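# Spread the towel flat beside the basket on the table

## Task

Lay the towel out flat on the table as a single layer. Every part of it must stay at least one finger's width in from the table edge, at least two finger widths away from the basket's rim, and more than a hand's width away from either arm's column. The basket must end upright, with its entire base resting on the table, no more than three finger widths from its starting spot and turned roughly the same way as before. Finish by releasing everything and pulling the arms away. Nothing counts if it stays in place only because the robot is holding it.

## Robot and tools

ROBOT. There are two 6-joint arms, left_arm and right_arm, each with a parallel gripper. In every row, and in every per-arm list in a result, each arm's joints come in this order: shoulder, elbow, wrist roll, wrist pitch, waist, wrist yaw. After the six joints comes one gripper opening value. Stated joint ranges in radians: shoulder 0.000 to 3.142, elbow 0.000 to 3.019, wrist roll -2.094 to 2.094, wrist pitch -1.693 to 1.571, waist -2.880 to 2.880, wrist yaw -1.571 to 1.571. The true end of each joint may sit up to 0.019 rad to either side of these.

FRAME. All reported positions share one world frame in metres. The origin is on the table top, midway between the arms. +z is up, +x points out over the table, and left_arm sits on the +y side. The names left and right do not correspond to sides of any image. The gripper's fingers point along its own +z axis and close along its y axis. The reported end-effector position is between the finger pads, about 1 cm short of the tips. It can be off from the real position, more so at long reach.

ROW FORMAT. A row is one flat list of 14 numbers: left_arm's 6 joint angles and its opening, then right_arm's 6 joint angles and its opening. Both arms are always included. The joint values are absolute target angles in radians, not offsets. The opening runs from -1 (closed) to +1 (fully open, 0.094 m between pads). Optionally, 12 more numbers from 0 to 1 may follow: stiffness multipliers for left_arm's 6 joints, then right_arm's 6, in the joint order above. These stay in force until changed.

execute_actions(actions): a list of actions, each a table of up to 15 rows. Each row lasts one control step (1/30 s). If the table is shorter than 15 rows, its last row is repeated to fill the action. An empty list just returns the current state and images. A call is rejected if any target goes more than 0.019 rad beyond a joint's stated range and also further out than the joint's current angle. A target past a joint's real end is clipped to that end, and the result may then say "joint sent to its limit". If that line is absent, the joint is not necessarily free to go further.

move(target, speed, blocking): target is one row in the same 14-number layout, giving absolute joint angles to reach. All joints interpolate together, so the gripper follows a curved path. speed is in rad/s, 0.01 to 2, default 0.5, and applies to the joint with the farthest to go. Each move lasts between 0.5 and 10 s and is cut off at 10 s. It does not avoid obstacles or the other arm. Fast moves and targets set well past a contact point hit and press harder. The finger openings are applied at the start. With blocking=false, the result comes back after 0.5 s while motion continues; check it with wait(0). Until the move ends, other moves and execute_actions calls are refused, so call wait or stop first. The result adds a "move:" line giving the ending (done, off_target, moving, held, fault), limits=held or limits=none, and the joint furthest from its target on each arm. After limits=held, the arm may suddenly move much faster than the requested speed.

wait(seconds): 0 to 10. The sim runs with the last commands held, and the call returns early if a running move finishes.

stop(): brakes the running move. It needs stopping room, more at high speed. The fingers keep moving.

zoom_image(camera, region): region is [x0, y0, x1, y1] in pixels of that camera's latest image, at most 504x504. Cameras: cam_high (fixed, overhead-ish), cam_left_wrist, cam_right_wrist, all 504x504.

finished_scene(scene): ends the current scene (pass its number) and cannot be undone. The result reports success and the next task. Replying without a tool call ends everything.

MOTION LIMITS. At each step, each joint's target is held within a set distance of its measured angle: waist 0.264, shoulder 0.32, elbow 0.276, wrist pitch 0.33, wrist yaw 0.186, wrist roll 0.522 rad. All of an arm's targets are also scaled back if they would move the gripper more than 70 mm from where it is. Far targets therefore take several actions. "Joint targets" in a result shows what the joints are currently driven toward. To keep a joint still, resend that value. Unfinished motion may need to be commanded again.

RESULT LINES. The state line gives each gripper's position and quaternion (wxyz). Joint positions and Joint velocities list each arm's joints in the order above, followed by the pad gap in m. grip_measured reports the opening on the command scale, with a fixed per-gripper error of about 1 mm. "joint command not followed" means a clearance check altered some joint targets. MOTOR HOT warns at 85 °C. At 100 °C an OVER-TEMPERATURE FAULT drops that arm. FAULT lines indicate an arm stop.

GRIPPING. To hold something, command an opening below grip_measured. About 0.03 below gives a firm hold. Thin cloth under about 2 mm gets less force. Holding a load heats the motors, including while you are composing a reply, because the robot keeps executing your last command. A held part may occasionally be tugged.

AVOID. Do not let the arms collide or press on each other. Do not knock the basket over or push anything off the table. Avoid hard hits, slams, drops and heavy pushing, and aim for smooth, economical motion. Release the towel and move both arms clear before finishing. Camera calibrations are provided per camera (K, distortion, T_world_to_cam) and may be off by a few degrees and millimetres.

Each tool is called after "Emit:" by a JSON object that holds its "op" and its "data", one argument or row to a line.

## Session

Emit:
{"op": "execute_actions", "data": {
  "actions": []
}}

Scene clock: 0.00 s.
left_arm: end_effector_position=(+0.8221, -0.0843, +0.1510) grip_measured=+1.000 end_effector_quat_wxyz=(+0.334, +0.207, +0.912, +0.115) | right_arm: end_effector_position=(+0.9364, -0.3338, +0.3443) grip_measured=+1.000 end_effector_quat_wxyz=(+0.476, +0.150, +0.692, +0.521)
Joint names: [shoulder, elbow, wrist roll, wrist pitch, waist, wrist yaw]
Joint positions: left_arm=[ 2.371  2.356  0.077 -0.93  -0.697 -0.385  0.094] | right_arm=[ 2.396  2.416  1.041 -0.024 -0.273 -0.753  0.094]
Joint velocities: left_arm=[-0.005 -0.042 -0.007  0.007 -0.005 -0.007  0.   ] | right_arm=[ 0.005 -0.007 -0.037  0.012  0.005 -0.022  0.   ]
Motor temperatures (°C, as the motors report them): left_arm=[25 26 23 25 23 22] | right_arm=[24 27 21 25 23 23]
Joint targets: left_arm=[2.358 2.389 0.077 -0.925 -0.697 -0.386] | right_arm=[2.393 2.446 1.041 -0.019 -0.273 -0.753]
Joint stiffness scale: left_arm=[1. 1. 1. 1. 1. 1.] | right_arm=[1. 1. 1. 1. 1. 1.]
camera_calibration (this result's frames):
cam_left_wrist: T_world_to_cam=[[-0.301624, -0.884405, -0.356162, 0.223954], [-0.945259, 0.326183, -0.00944785, 0.809214], [0.12453, 0.333816, -0.934376, 0.190719], [0, 0, 0, 1]] pos_world=[0.808717, -0.129551, 0.265613]
cam_right_wrist: T_world_to_cam=[[0.299622, -0.40714, -0.862823, -0.11529], [-0.876915, 0.23873, -0.417166, 1.05072], [0.375827, 0.881615, -0.285498, 0.164779], [0, 0, 0, 1]] pos_world=[0.894009, -0.44305, 0.385894]

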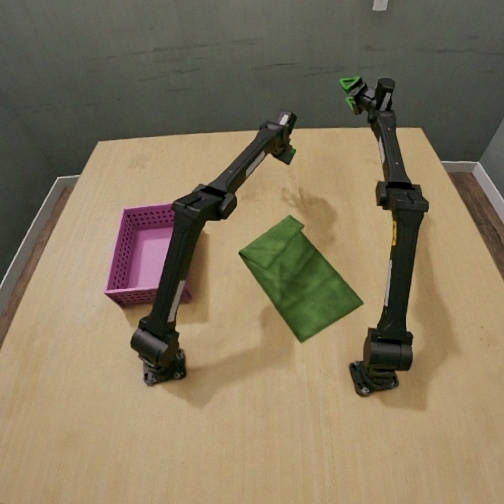

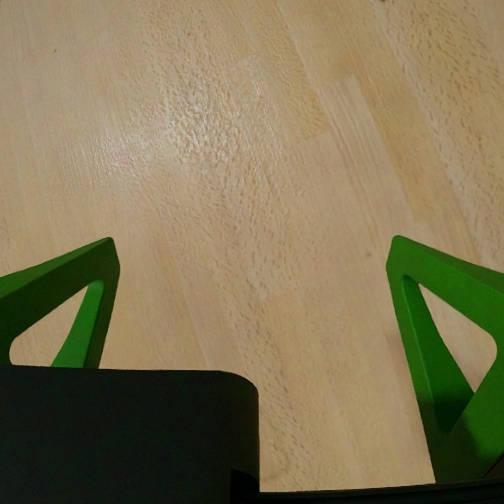

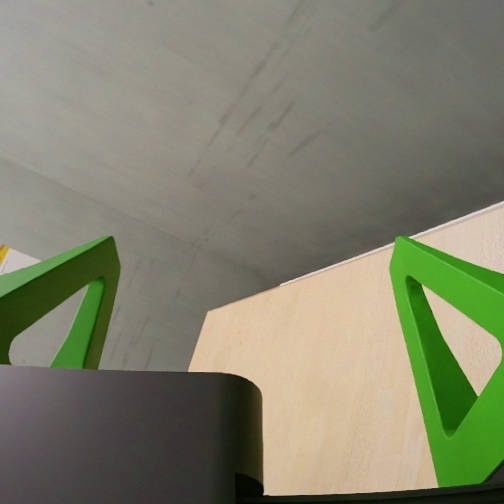

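Emit:
{"op": "move", "data": {
  "target": [1.3,1.5,0,-1.6,-0.7,0,0.2,1.3,1.5,0,-1.5,-0.3,0,0.2],
  "speed": 0.8
}}

Emit:
{"op": "zoom_image", "data": {
  "camera": "cam_high",
  "region": [200,180,400,380]
}}

Scene clock: 4.93 s.
left_arm: end_effector_position=(+0.3882, +0.0772, +0.3461) grip_measured=+0.202 end_effector_quat_wxyz=(+0.084, +0.252, +0.964, -0.019) | right_arm: end_effector_position=(+0.4239, -0.3865, +0.3527) grip_measured=+0.202 end_effector_quat_wxyz=(+0.138, +0.077, +0.987, -0.007)
Joint names: [shoulder, elbow, wrist roll, wrist pitch, waist, wrist yaw]
Joint positions: left_arm=[ 1.296  1.493  0.015 -1.596 -0.697 -0.002  0.056] | right_arm=[ 1.298  1.497  0.011 -1.493 -0.284 -0.005  0.056]
Joint velocities: left_arm=[-0.005 -0.002  0.007 -0.007 -0.005 -0.051  0.   ] | right_arm=[-0.005 -0.012 -0.022  0.017 -0.005  0.037 -0.   ]
Motor temperatures (°C, as the motors report them): left_arm=[26 27 23 25 23 22] | right_arm=[25 29 21 25 23 23]
Joint targets: left_arm=[1.300 1.500 -0.000 -1.600 -0.700 0.000] | right_arm=[1.300 1.500 0.000 -1.500 -0.300 0.000]
Joint stiffness scale: left_arm=[1. 1. 1. 1. 1. 1.] | right_arm=[1. 1. 1. 1. 1. 1.]
move: done; limits=none; left_arm: farthest joint: the wrist roll, 0.015 radians from its target (0.077 radians at the start); right_arm: farthest joint: the waist, 0.016 radians from its target (0.027 radians at the start)
camera_calibration (this result's frames):
cam_left_wrist: T_world_to_cam=[[-0.49311, -0.869894, -0.0112699, 0.259262], [-0.782498, 0.437834, 0.442717, 0.12001], [-0.380182, 0.227127, -0.896591, 0.564316], [0, 0, 0, 1]] pos_world=[0.436295, 0.044815, 0.455752]
cam_right_wrist: T_world_to_cam=[[-0.148613, -0.988744, -0.0172793, -0.308971], [-0.934414, 0.134685, 0.329742, 0.338077], [-0.323703, 0.0651501, -0.943913, 0.619431], [0, 0, 0, 1]] pos_world=[0.470499, -0.391384, 0.467872]

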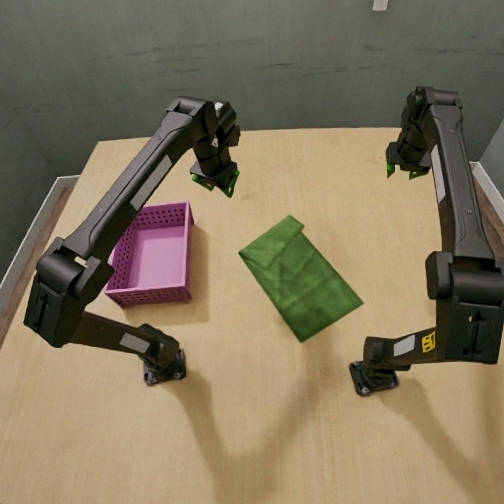

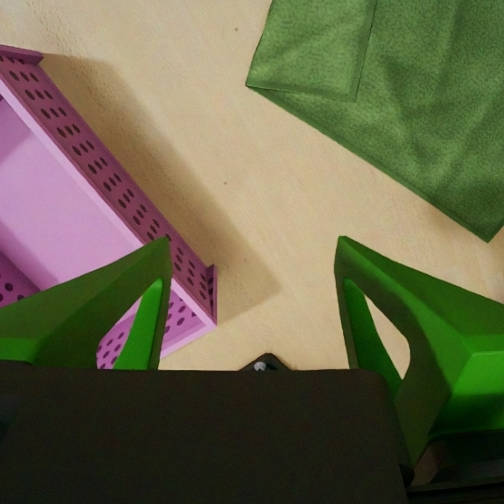

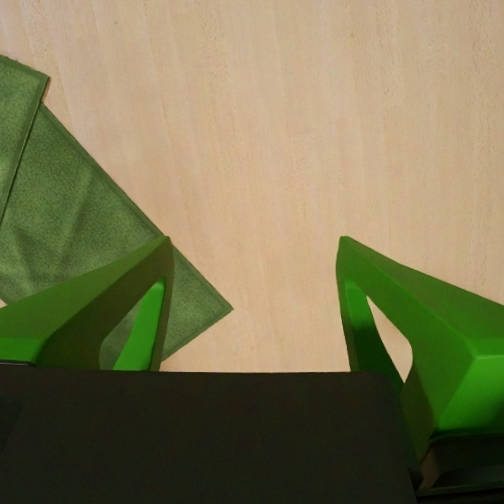

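Region (200, 180, 400, 380) of cam_high's 504x504 image, scaled by 2.520, with more detail than that image has.

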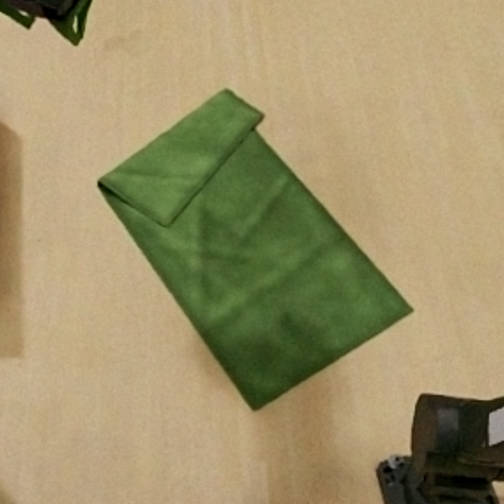

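Emit:
{"op": "move", "data": {
  "target": [1.46,0.86,-1.57,-0.58,-0.9,0,0,1.96,1.6,-0.4,-1.2,0.03,-0.35,0],
  "speed": 0.7
}}

Scene clock: 13.23 s.
left_arm: end_effector_position=(+0.3833, -0.0164, +0.0687) grip_measured=+0.002 end_effector_quat_wxyz=(+0.082, -0.414, +0.891, -0.166) | right_arm: end_effector_position=(+0.5545, -0.1776, +0.0746) grip_measured=+0.002 end_effector_quat_wxyz=(+0.003, -0.264, +0.949, +0.173)
Joint names: [shoulder, elbow, wrist roll, wrist pitch, waist, wrist yaw]
Joint positions: left_arm=[ 1.454  0.85  -1.554 -0.594 -0.887 -0.002  0.047] | right_arm=[ 1.949  1.554 -0.39  -1.21   0.021 -0.346  0.047]
Joint velocities: left_arm=[-0.005 -0.002 -0.022 -0.027 -0.005 -0.022 -0.001] | right_arm=[-0.005  0.002  0.037 -0.017 -0.005 -0.066 -0.   ]
Motor temperatures (°C, as the motors report them): left_arm=[26 28 23 25 23 22] | right_arm=[25 31 21 25 23 23]
Joint targets: left_arm=[1.460 0.860 -1.570 -0.580 -0.900 -0.000] | right_arm=[1.960 1.600 -0.400 -1.200 0.030 -0.350]
Joint stiffness scale: left_arm=[1. 1. 1. 1. 1. 1.] | right_arm=[1. 1. 1. 1. 1. 1.]
move: off_target (right_arm); limits=none; left_arm: farthest joint: the wrist roll, 0.016 radians from its target (1.585 radians at the start); right_arm: farthest joint: the elbow, 0.046 radians from its target (0.103 radians at the start)
camera_calibration (this result's frames):
cam_left_wrist: T_world_to_cam=[[0.707638, -0.608218, 0.35961, -0.30912], [-0.689001, -0.481174, 0.541987, 0.222209], [-0.156611, -0.631302, -0.75956, 0.225803], [0, 0, 0, 1]] pos_world=[0.40721, 0.0614581, 0.162239]
cam_right_wrist: T_world_to_cam=[[0.503732, -0.795571, -0.336632, -0.391304], [-0.649753, -0.605729, 0.459254, 0.224697], [-0.569276, -0.0126134, -0.822049, 0.498885], [0, 0, 0, 1]] pos_world=[0.627113, -0.168912, 0.17519]

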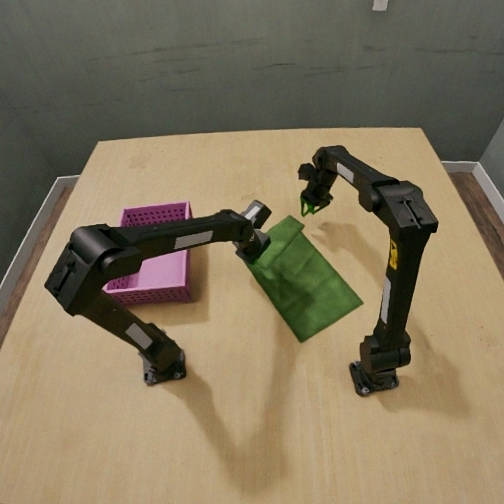

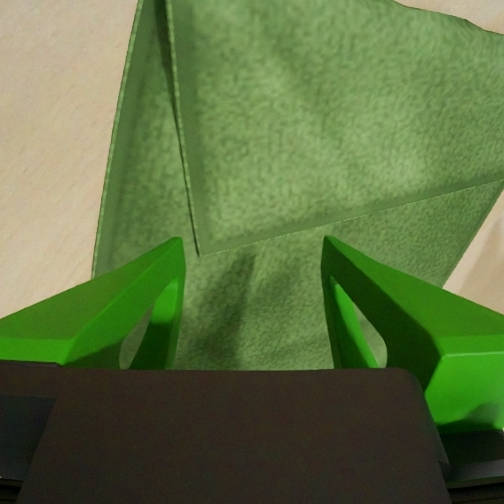

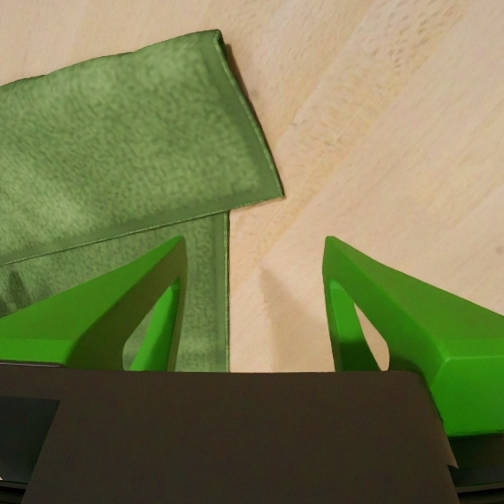

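Emit:
{"op": "move", "data": {
  "target": [1.41,0.81,-1.57,-0.6,-0.93,0,0,1.97,1.6,-0.75,-1.18,0.07,-0.35,0]
}}

Emit:
{"op": "move", "data": {
  "target": [1.51,0.76,-1.57,-0.47,-0.93,0,0,2.06,1.53,-0.75,-1.06,0.07,-0.35,0],
  "speed": 0.2
}}

Scene clock: 19.70 s.
left_arm: end_effector_position=(+0.3609, -0.0143, +0.0611) grip_measured=+0.002 end_effector_quat_wxyz=(+0.075, -0.402, +0.899, -0.159) | right_arm: end_effector_position=(+0.5532, -0.1561, +0.0745) grip_measured=+0.002 end_effector_quat_wxyz=(+0.039, -0.443, +0.880, +0.168)
Joint names: [shoulder, elbow, wrist roll, wrist pitch, waist, wrist yaw]
Joint positions: left_arm=[ 1.43   0.806 -1.555 -0.594 -0.916 -0.002  0.047] | right_arm=[ 1.949  1.554 -0.74  -1.19   0.059 -0.346  0.047]
Joint velocities: left_arm=[-0.024  0.017  0.037  0.002 -0.005  0.081  0.001] | right_arm=[-0.005 -0.012 -0.051 -0.017 -0.005  0.051 -0.   ]
Motor temperatures (°C, as the motors report them): left_arm=[26 28 23 25 23 22] | right_arm=[26 33 21 25 23 23]
Joint targets: left_arm=[1.410 0.810 -1.570 -0.600 -0.930 0.000] | right_arm=[1.970 1.600 -0.750 -1.180 0.070 -0.350]
Joint stiffness scale: left_arm=[1. 1. 1. 1. 1. 1.] | right_arm=[1. 1. 1. 1. 1. 1.]
move: off_target (right_arm); limits=none; left_arm: farthest joint: the shoulder, 0.020 radians from its target (0.044 radians at the start); right_arm: farthest joint: the elbow, 0.046 radians from its target (0.046 radians at the start)
camera_calibration (this result's frames):
cam_left_wrist: T_world_to_cam=[[0.695567, -0.632546, 0.340694, -0.284099], [-0.693848, -0.468353, 0.54701, 0.213538], [-0.186444, -0.616872, -0.764662, 0.22911], [0, 0, 0, 1]] pos_world=[0.388489, 0.0616374, 0.155175]
cam_right_wrist: T_world_to_cam=[[0.793885, -0.544779, -0.270116, -0.499926], [-0.440858, -0.82162, 0.361365, 0.0949584], [-0.418796, -0.1678, -0.892442, 0.3961], [0, 0, 0, 1]] pos_world=[0.604633, -0.127864, 0.184144]

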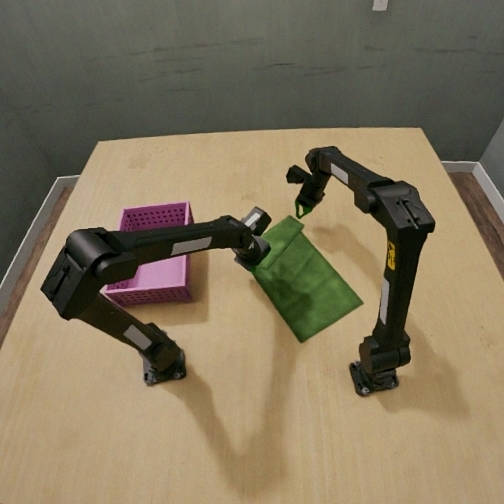

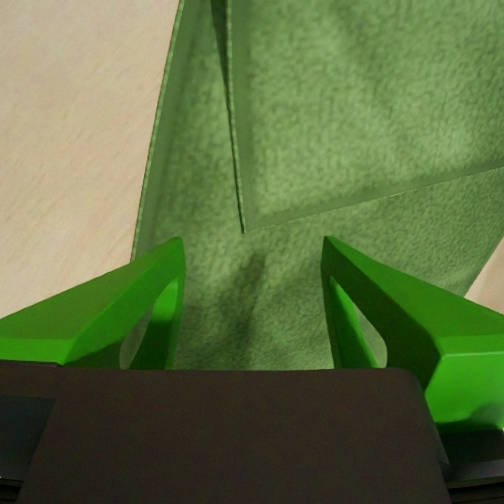

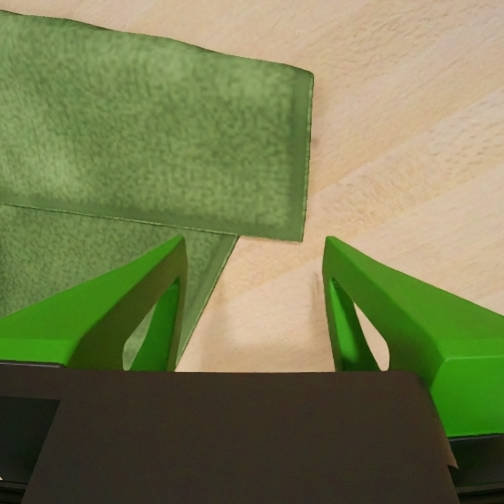

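Scene clock: 20.77 s.
left_arm: end_effector_position=(+0.3596, -0.0131, +0.0266) grip_measured=+0.002 end_effector_quat_wxyz=(+0.075, -0.402, +0.899, -0.159) | right_arm: end_effector_position=(+0.5660, -0.1532, +0.0242) grip_measured=+0.001 end_effector_quat_wxyz=(+0.050, -0.445, +0.879, +0.166)
Joint names: [shoulder, elbow, wrist roll, wrist pitch, waist, wrist yaw]
Joint positions: left_arm=[ 1.494  0.759 -1.555 -0.482 -0.916 -0.002  0.047] | right_arm=[ 2.025  1.531 -0.741 -1.07   0.059 -0.348  0.047]
Joint velocities: left_arm=[-0.005  0.002  0.022  0.007  0.005 -0.022 -0.001] | right_arm=[-0.005  0.007 -0.066  0.007 -0.015 -0.007 -0.   ]
Motor temperatures (°C, as the motors report them): left_arm=[26 28 23 25 23 22] | right_arm=[26 33 21 25 23 23]
Joint targets: left_arm=[1.510 0.760 -1.570 -0.470 -0.930 -0.000] | right_arm=[2.060 1.530 -0.750 -1.060 0.070 -0.350]
Joint stiffness scale: left_arm=[1. 1. 1. 1. 1. 1.] | right_arm=[1. 1. 1. 1. 1. 1.]
move: off_target (right_arm); limits=none; left_arm: farthest joint: the shoulder, 0.016 radians from its target (0.080 radians at the start); right_arm: farthest joint: the shoulder, 0.035 radians from its target (0.111 radians at the start)
camera_calibration (this result's frames):
cam_left_wrist: T_world_to_cam=[[0.695626, -0.632092, 0.341415, -0.27073], [-0.693949, -0.468273, 0.546951, 0.232057], [-0.185848, -0.617397, -0.764383, 0.202976], [0, 0, 0, 1]] pos_world=[0.387085, 0.0628567, 0.120659]
cam_right_wrist: T_world_to_cam=[[0.799839, -0.542492, -0.256826, -0.525404], [-0.447757, -0.824248, 0.346596, 0.125018], [-0.399714, -0.162226, -0.90217, 0.347338], [0, 0, 0, 1]] pos_world=[0.615053, -0.125635, 0.13509]

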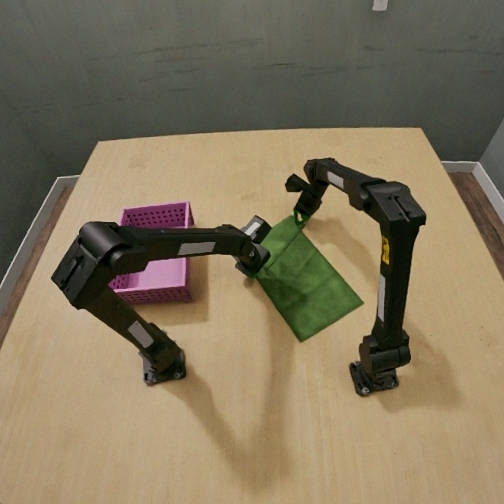

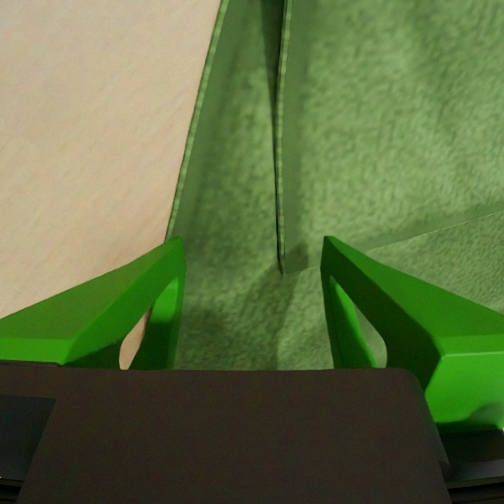

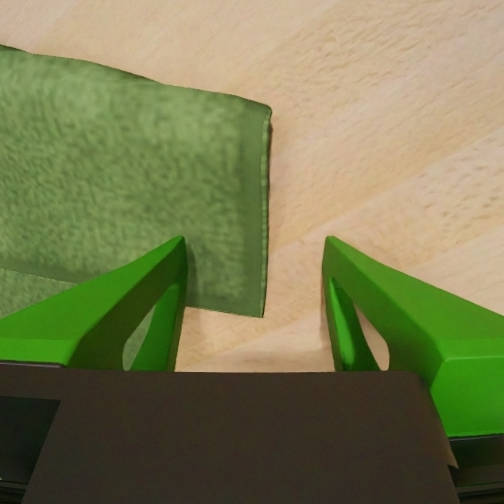

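Emit:
{"op": "move", "data": {
  "target": [1.58,0.88,-1.57,-0.5,-0.89,0,0,2.04,1.47,-0.75,-1.03,0.11,-0.35,0],
  "speed": 0.1
}}

Emit:
{"op": "execute_actions", "data": {
  "actions": [
    [[1.59,0.88,-1.57,-0.49,-0.89,0,-0.3,2.05,1.47,-0.75,-1.02,0.11,-0.35,-0.3]],
    [[1.605,0.88,-1.57,-0.48,-0.89,0,-0.55,2.06,1.47,-0.75,-1.01,0.11,-0.35,-0.55]],
    [[1.62,0.88,-1.57,-0.47,-0.89,0,-0.8,2.07,1.47,-0.75,-1.0,0.11,-0.35,-0.8]],
    [[1.62,0.88,-1.57,-0.47,-0.89,0,-1,2.07,1.47,-0.75,-1.0,0.11,-0.35,-1]]
  ]
}}

Emit:
{"op": "move", "data": {
  "target": [1.5,1.0,-1.57,-0.7,-0.85,0,-1,1.95,1.6,-0.75,-1.18,0.13,-0.35,-1],
  "speed": 0.2
}}

Scene clock: 26.47 s.
left_arm: end_effector_position=(+0.3856, -0.0294, +0.0276) grip_measured=+0.002 end_effector_quat_wxyz=(+0.077, -0.407, +0.896, -0.160) | right_arm: end_effector_position=(+0.5629, -0.1497, +0.0225) grip_measured=+0.001 end_effector_quat_wxyz=(+0.060, -0.451, +0.876, +0.162)
Joint names: [shoulder, elbow, wrist roll, wrist pitch, waist, wrist yaw]
Joint positions: left_arm=[ 1.562  0.842 -1.555 -0.494 -0.905 -0.002  0.047] | right_arm=[ 2.01   1.501 -0.742 -1.031  0.066 -0.345  0.047]
Joint velocities: left_arm=[ 0.005  0.007  0.007 -0.007 -0.005 -0.051 -0.   ] | right_arm=[-0.015 -0.007 -0.051  0.027 -0.015  0.022  0.001]
Motor temperatures (°C, as the motors report them): left_arm=[26 28 23 25 23 22] | right_arm=[26 32 21 25 23 23]
Joint targets: left_arm=[1.580 0.880 -1.570 -0.500 -0.890 -0.000] | right_arm=[2.040 1.470 -0.750 -1.030 0.110 -0.350]
Joint stiffness scale: left_arm=[1. 1. 1. 1. 1. 1.] | right_arm=[1. 1. 1. 1. 1. 1.]
move: off_target (left_arm, right_arm); limits=none; left_arm: farthest joint: the elbow, 0.038 radians from its target (0.121 radians at the start); right_arm: farthest joint: the waist, 0.044 radians from its target (0.051 radians at the start)
camera_calibration (this result's frames):
cam_left_wrist: T_world_to_cam=[[0.701302, -0.624217, 0.344281, -0.301516], [-0.690361, -0.474317, 0.546284, 0.240397], [-0.177701, -0.620787, -0.763574, 0.195257], [0, 0, 0, 1]] pos_world=[0.412111, 0.047026, 0.121574]
cam_right_wrist: T_world_to_cam=[[0.81056, -0.534975, -0.238314, -0.526802], [-0.448928, -0.828882, 0.333795, 0.127365], [-0.376106, -0.163576, -0.912024, 0.331837], [0, 0, 0, 1]] pos_world=[0.608988, -0.121975, 0.134585]

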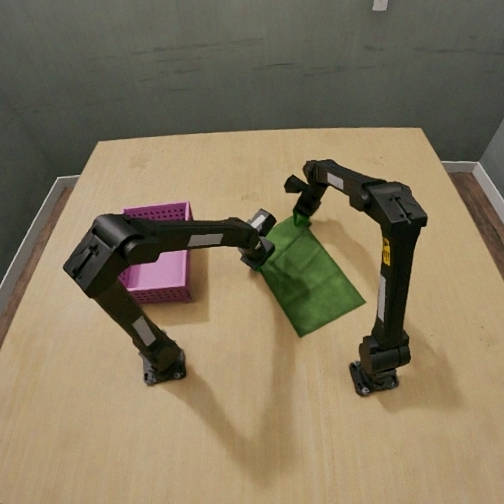

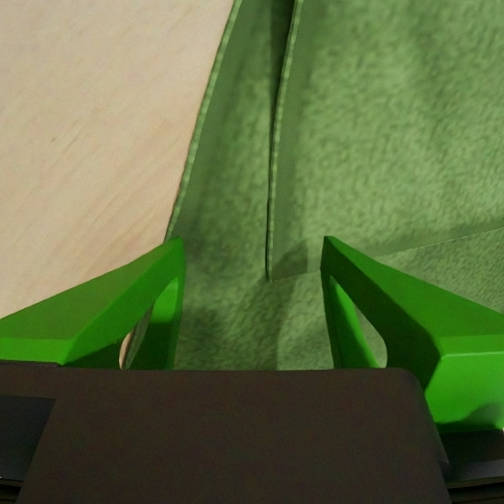

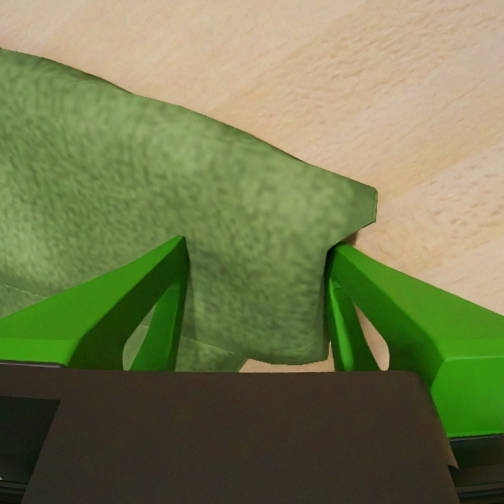

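Scene clock: 28.47 s.
left_arm: end_effector_position=(+0.3886, -0.0321, +0.0190) grip_measured=-0.994 end_effector_quat_wxyz=(+0.075, -0.407, +0.897, -0.157) | right_arm: end_effector_position=(+0.5604, -0.1396, +0.0200) grip_measured=-0.905 end_effector_quat_wxyz=(+0.065, -0.458, +0.871, +0.166)
Joint names: [shoulder, elbow, wrist roll, wrist pitch, waist, wrist yaw]
Joint positions: left_arm=[ 1.591  0.851 -1.555 -0.482 -0.905 -0.002  0.   ] | right_arm=[ 2.01   1.492 -0.742 -1.012  0.081 -0.357  0.004]
Joint velocities: left_arm=[-0.005  0.012  0.007 -0.002 -0.005  0.037 -0.001] | right_arm=[-0.005  0.012 -0.022  0.022 -0.015  0.022 -0.001]
Motor temperatures (°C, as the motors report them): left_arm=[26 28 23 25 23 22] | right_arm=[26 32 21 25 23 23]
Joint targets: left_arm=[1.620 0.880 -1.570 -0.470 -0.890 -0.000] | right_arm=[2.070 1.470 -0.750 -1.000 0.110 -0.350]
Joint stiffness scale: left_arm=[1. 1. 1. 1. 1. 1.] | right_arm=[1. 1. 1. 1. 1. 1.]
camera_calibration (this result's frames):
cam_left_wrist: T_world_to_cam=[[0.703631, -0.625696, 0.336762, -0.303135], [-0.686737, -0.477105, 0.548419, 0.244386], [-0.182473, -0.617151, -0.765394, 0.189587], [0, 0, 0, 1]] pos_world=[0.415718, 0.0439309, 0.113167]
cam_right_wrist: T_world_to_cam=[[0.820511, -0.51908, -0.239411, -0.523368], [-0.438242, -0.840126, 0.31958, 0.128144], [-0.367023, -0.157299, -0.916816, 0.326154], [0, 0, 0, 1]] pos_world=[0.605294, -0.112709, 0.132771]

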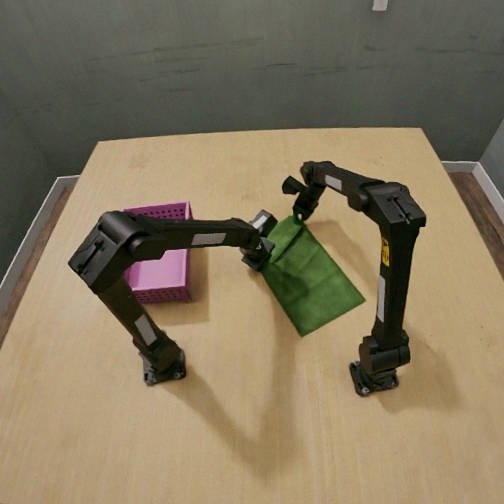

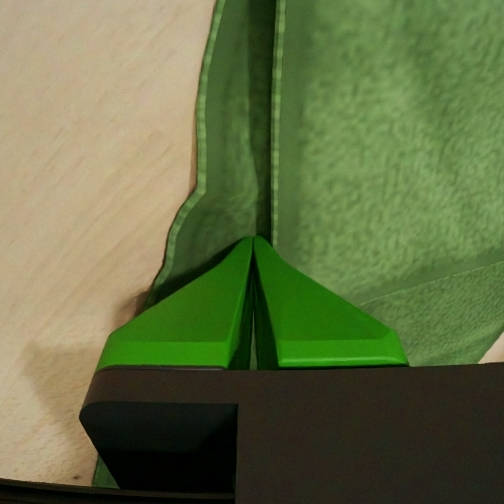

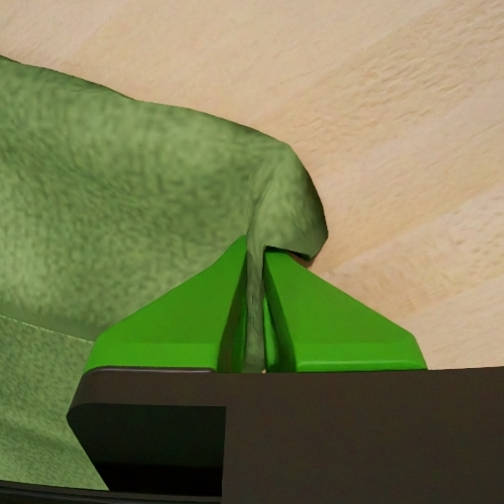

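Scene clock: 29.97 s.
left_arm: end_effector_position=(+0.4050, -0.0204, +0.0742) grip_measured=-0.994 end_effector_quat_wxyz=(+0.070, -0.427, +0.891, -0.140) | right_arm: end_effector_position=(+0.5462, -0.1224, +0.0631) grip_measured=-0.905 end_effector_quat_wxyz=(+0.035, -0.469, +0.865, +0.173)
Joint names: [shoulder, elbow, wrist roll, wrist pitch, waist, wrist yaw]
Joint positions: left_arm=[ 1.519  0.955 -1.555 -0.693 -0.864 -0.002  0.   ] | right_arm=[ 1.972  1.557 -0.742 -1.171  0.116 -0.355  0.004]
Joint velocities: left_arm=[-0.005  0.017  0.037  0.017 -0.005  0.007 -0.001] | right_arm=[-0.015  0.007  0.007 -0.022 -0.005 -0.037  0.   ]
Motor temperatures (°C, as the motors report them): left_arm=[26 28 23 25 23 22] | right_arm=[26 32 21 25 23 23]
Joint targets: left_arm=[1.500 1.000 -1.570 -0.700 -0.850 -0.000] | right_arm=[1.950 1.600 -0.750 -1.180 0.130 -0.350]
Joint stiffness scale: left_arm=[1. 1. 1. 1. 1. 1.] | right_arm=[1. 1. 1. 1. 1. 1.]
move: off_target (left_arm, right_arm); limits=none; left_arm: farthest joint: the elbow, 0.045 radians from its target (0.149 radians at the start); right_arm: farthest joint: the elbow, 0.043 radians from its target (0.108 radians at the start)
camera_calibration (this result's frames):
cam_left_wrist: T_world_to_cam=[[0.737894, -0.602815, 0.303524, -0.33691], [-0.65103, -0.517152, 0.55562, 0.215096], [-0.177968, -0.607592, -0.774054, 0.241051], [0, 0, 0, 1]] pos_world=[0.431537, 0.0546038, 0.169335]
cam_right_wrist: T_world_to_cam=[[0.824226, -0.494118, -0.276585, -0.489064], [-0.390238, -0.849582, 0.35486, 0.0930556], [-0.410324, -0.184551, -0.893071, 0.382004], [0, 0, 0, 1]] pos_world=[0.596159, -0.0920977, 0.172868]

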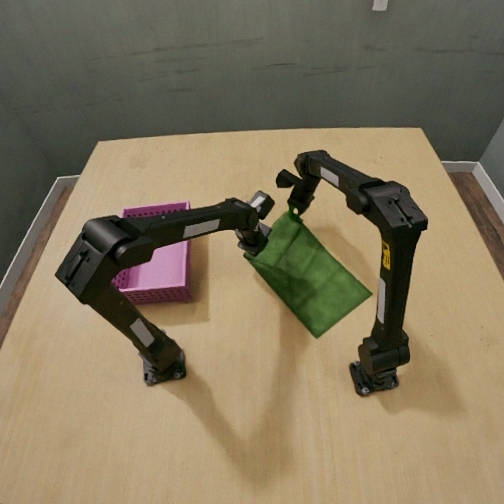

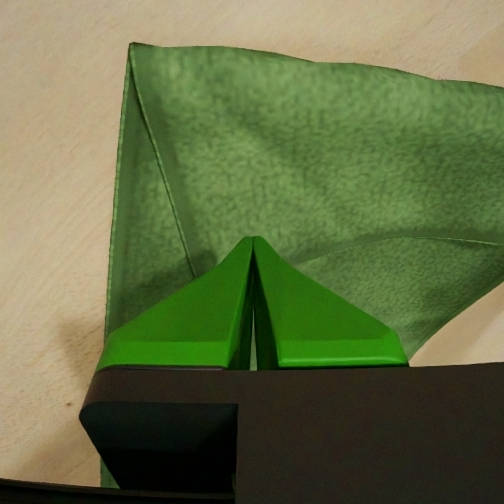

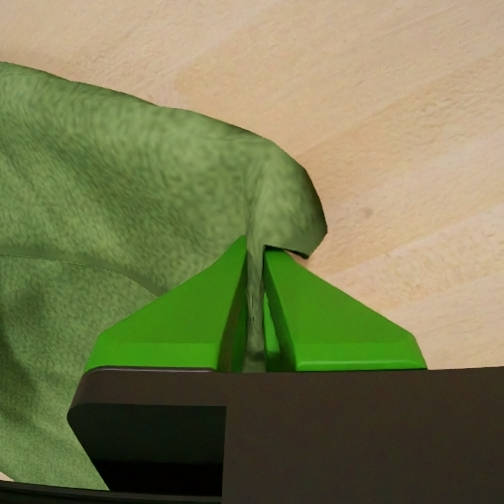

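Emit:
{"op": "move", "data": {
  "target": [1.0,1.0,-1.57,-1.2,-0.6,0,0,1.9,1.7,-0.75,-1.3,0.13,-0.35,-1]
}}

Emit:
{"op": "move", "data": {
  "target": [1.0,1.0,-1.57,-1.2,-0.6,0,0,2.16,2.13,-0.75,-1.2,0.13,-0.35,-1],
  "speed": 0.3
}}

Emit:
{"op": "zoom_image", "data": {
  "camera": "cam_high",
  "region": [200,150,400,350]
}}

Scene clock: 36.33 s.
left_arm: end_effector_position=(+0.3423, +0.1345, +0.2368) grip_measured=-0.002 end_effector_quat_wxyz=(+0.093, -0.535, +0.828, -0.138) | right_arm: end_effector_position=(+0.5552, -0.1202, +0.1270) grip_measured=-0.905 end_effector_quat_wxyz=(+0.049, -0.471, +0.864, +0.169)
Joint names: [shoulder, elbow, wrist roll, wrist pitch, waist, wrist yaw]
Joint positions: left_arm=[ 0.994  0.952 -1.555 -1.193 -0.611 -0.002  0.047] | right_arm=[ 1.922  1.655 -0.742 -1.291  0.116 -0.354  0.004]
Joint velocities: left_arm=[-0.005  0.002  0.022  0.002 -0.005  0.007 -0.001] | right_arm=[-0.015  0.012  0.022  0.007  0.005 -0.051  0.   ]
Motor temperatures (°C, as the motors report them): left_arm=[26 29 23 25 23 22] | right_arm=[27 34 21 25 23 23]
Joint targets: left_arm=[1.000 1.000 -1.570 -1.200 -0.600 0.000] | right_arm=[1.900 1.700 -0.750 -1.300 0.130 -0.350]
Joint stiffness scale: left_arm=[1. 1. 1. 1. 1. 1.] | right_arm=[1. 1. 1. 1. 1. 1.]
move: off_target (left_arm, right_arm); limits=none; left_arm: farthest joint: the elbow, 0.048 radians from its target (0.045 radians at the start); right_arm: farthest joint: the elbow, 0.045 radians from its target (0.143 radians at the start)
camera_calibration (this result's frames):
cam_left_wrist: T_world_to_cam=[[0.858849, -0.396605, 0.324164, -0.320645], [-0.512203, -0.658623, 0.551239, 0.136617], [-0.00512248, -0.639468, -0.7688, 0.393712], [0, 0, 0, 1]] pos_world=[0.347378, 0.214576, 0.331319]
cam_right_wrist: T_world_to_cam=[[0.831758, -0.492377, -0.256405, -0.484271], [-0.400029, -0.851844, 0.33814, 0.0830715], [-0.384909, -0.178681, -0.905493, 0.431295], [0, 0, 0, 1]] pos_world=[0.602037, -0.0906159, 0.238275]

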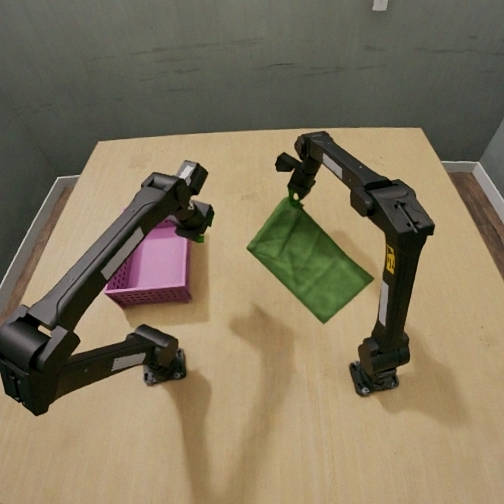

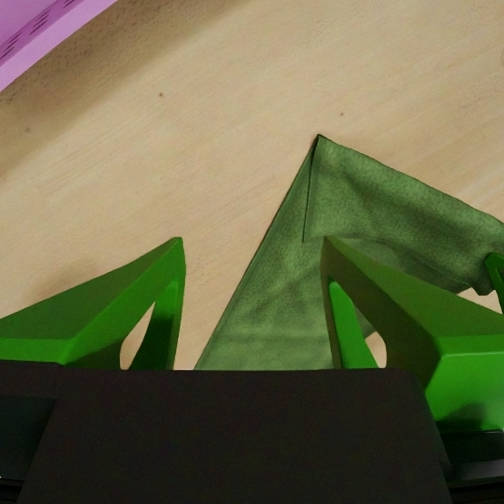

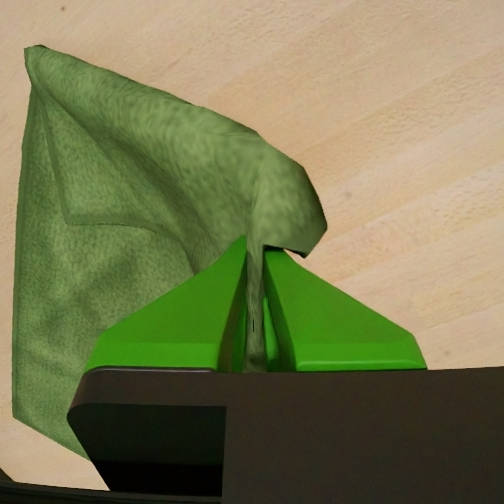

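Scene clock: 38.27 s.
left_arm: end_effector_position=(+0.3414, +0.1349, +0.2350) grip_measured=-0.002 end_effector_quat_wxyz=(+0.092, -0.535, +0.829, -0.137) | right_arm: end_effector_position=(+0.6959, -0.0837, +0.1669) grip_measured=-0.905 end_effector_quat_wxyz=(+0.185, -0.488, +0.843, +0.133)
Joint names: [shoulder, elbow, wrist roll, wrist pitch, waist, wrist yaw]
Joint positions: left_arm=[ 0.994  0.948 -1.555 -1.193 -0.611 -0.002  0.047] | right_arm=[ 2.135  2.076 -0.742 -1.212  0.116 -0.354  0.004]
Joint velocities: left_arm=[ 0.015 -0.017 -0.037 -0.002 -0.005  0.095  0.001] | right_arm=[-0.005  0.002 -0.037 -0.002 -0.005 -0.037  0.   ]
Motor temperatures (°C, as the motors report them): left_arm=[26 29 23 25 23 22] | right_arm=[27 34 21 25 23 23]
Joint targets: left_arm=[1.000 1.000 -1.570 -1.200 -0.600 0.000] | right_arm=[2.160 2.130 -0.750 -1.200 0.130 -0.350]
Joint stiffness scale: left_arm=[1. 1. 1. 1. 1. 1.] | right_arm=[1. 1. 1. 1. 1. 1.]
move: off_target (left_arm, right_arm); limits=none; left_arm: farthest joint: the elbow, 0.052 radians from its target (0.048 radians at the start); right_arm: farthest joint: the elbow, 0.054 radians from its target (0.475 radians at the start)
camera_calibration (this result's frames):
cam_left_wrist: T_world_to_cam=[[0.859977, -0.397095, 0.320554, -0.318646], [-0.510273, -0.659461, 0.552026, 0.13666], [-0.00781429, -0.6383, -0.769748, 0.393579], [0, 0, 0, 1]] pos_world=[0.346837, 0.21481, 0.32966]
cam_right_wrist: T_world_to_cam=[[0.875019, -0.481178, -0.0530053, -0.636216], [-0.468887, -0.869669, 0.15434, 0.233955], [-0.120362, -0.110197, -0.986595, 0.363313], [0, 0, 0, 1]] pos_world=[0.710128, -0.062634, 0.288611]

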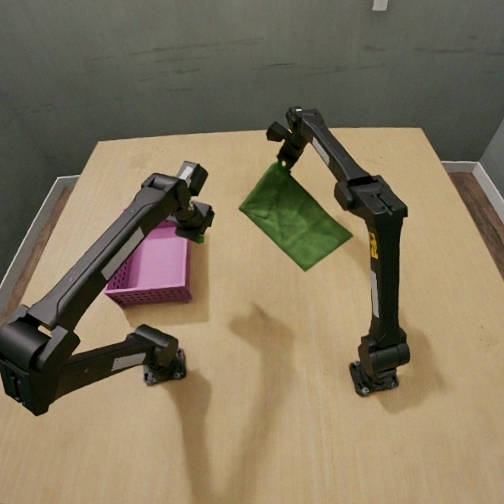

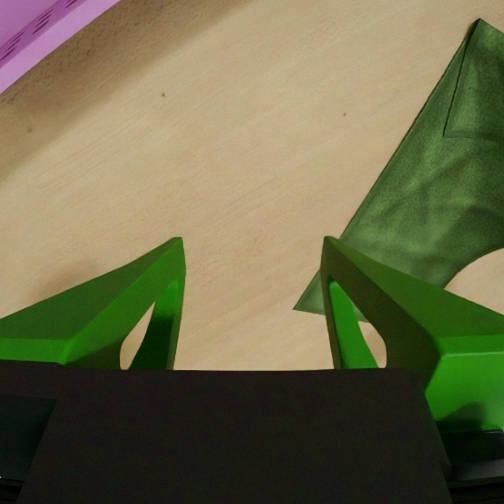

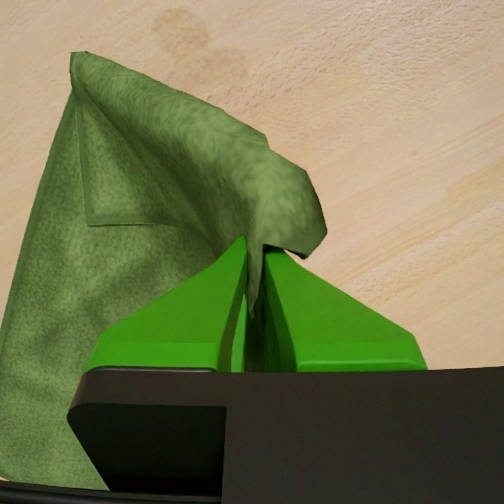

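Region (200, 150, 400, 350) of cam_high's 504x504 image, scaled by 2.520, with more detail than that image has.

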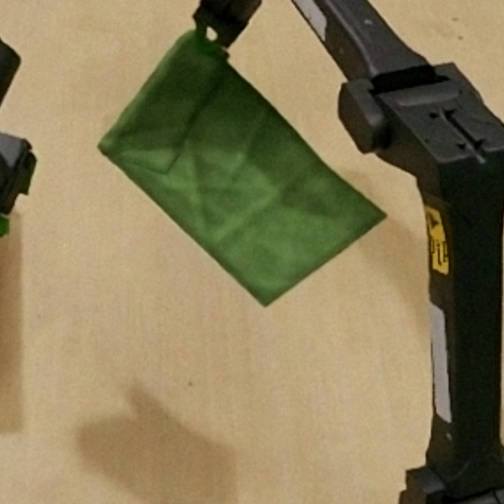

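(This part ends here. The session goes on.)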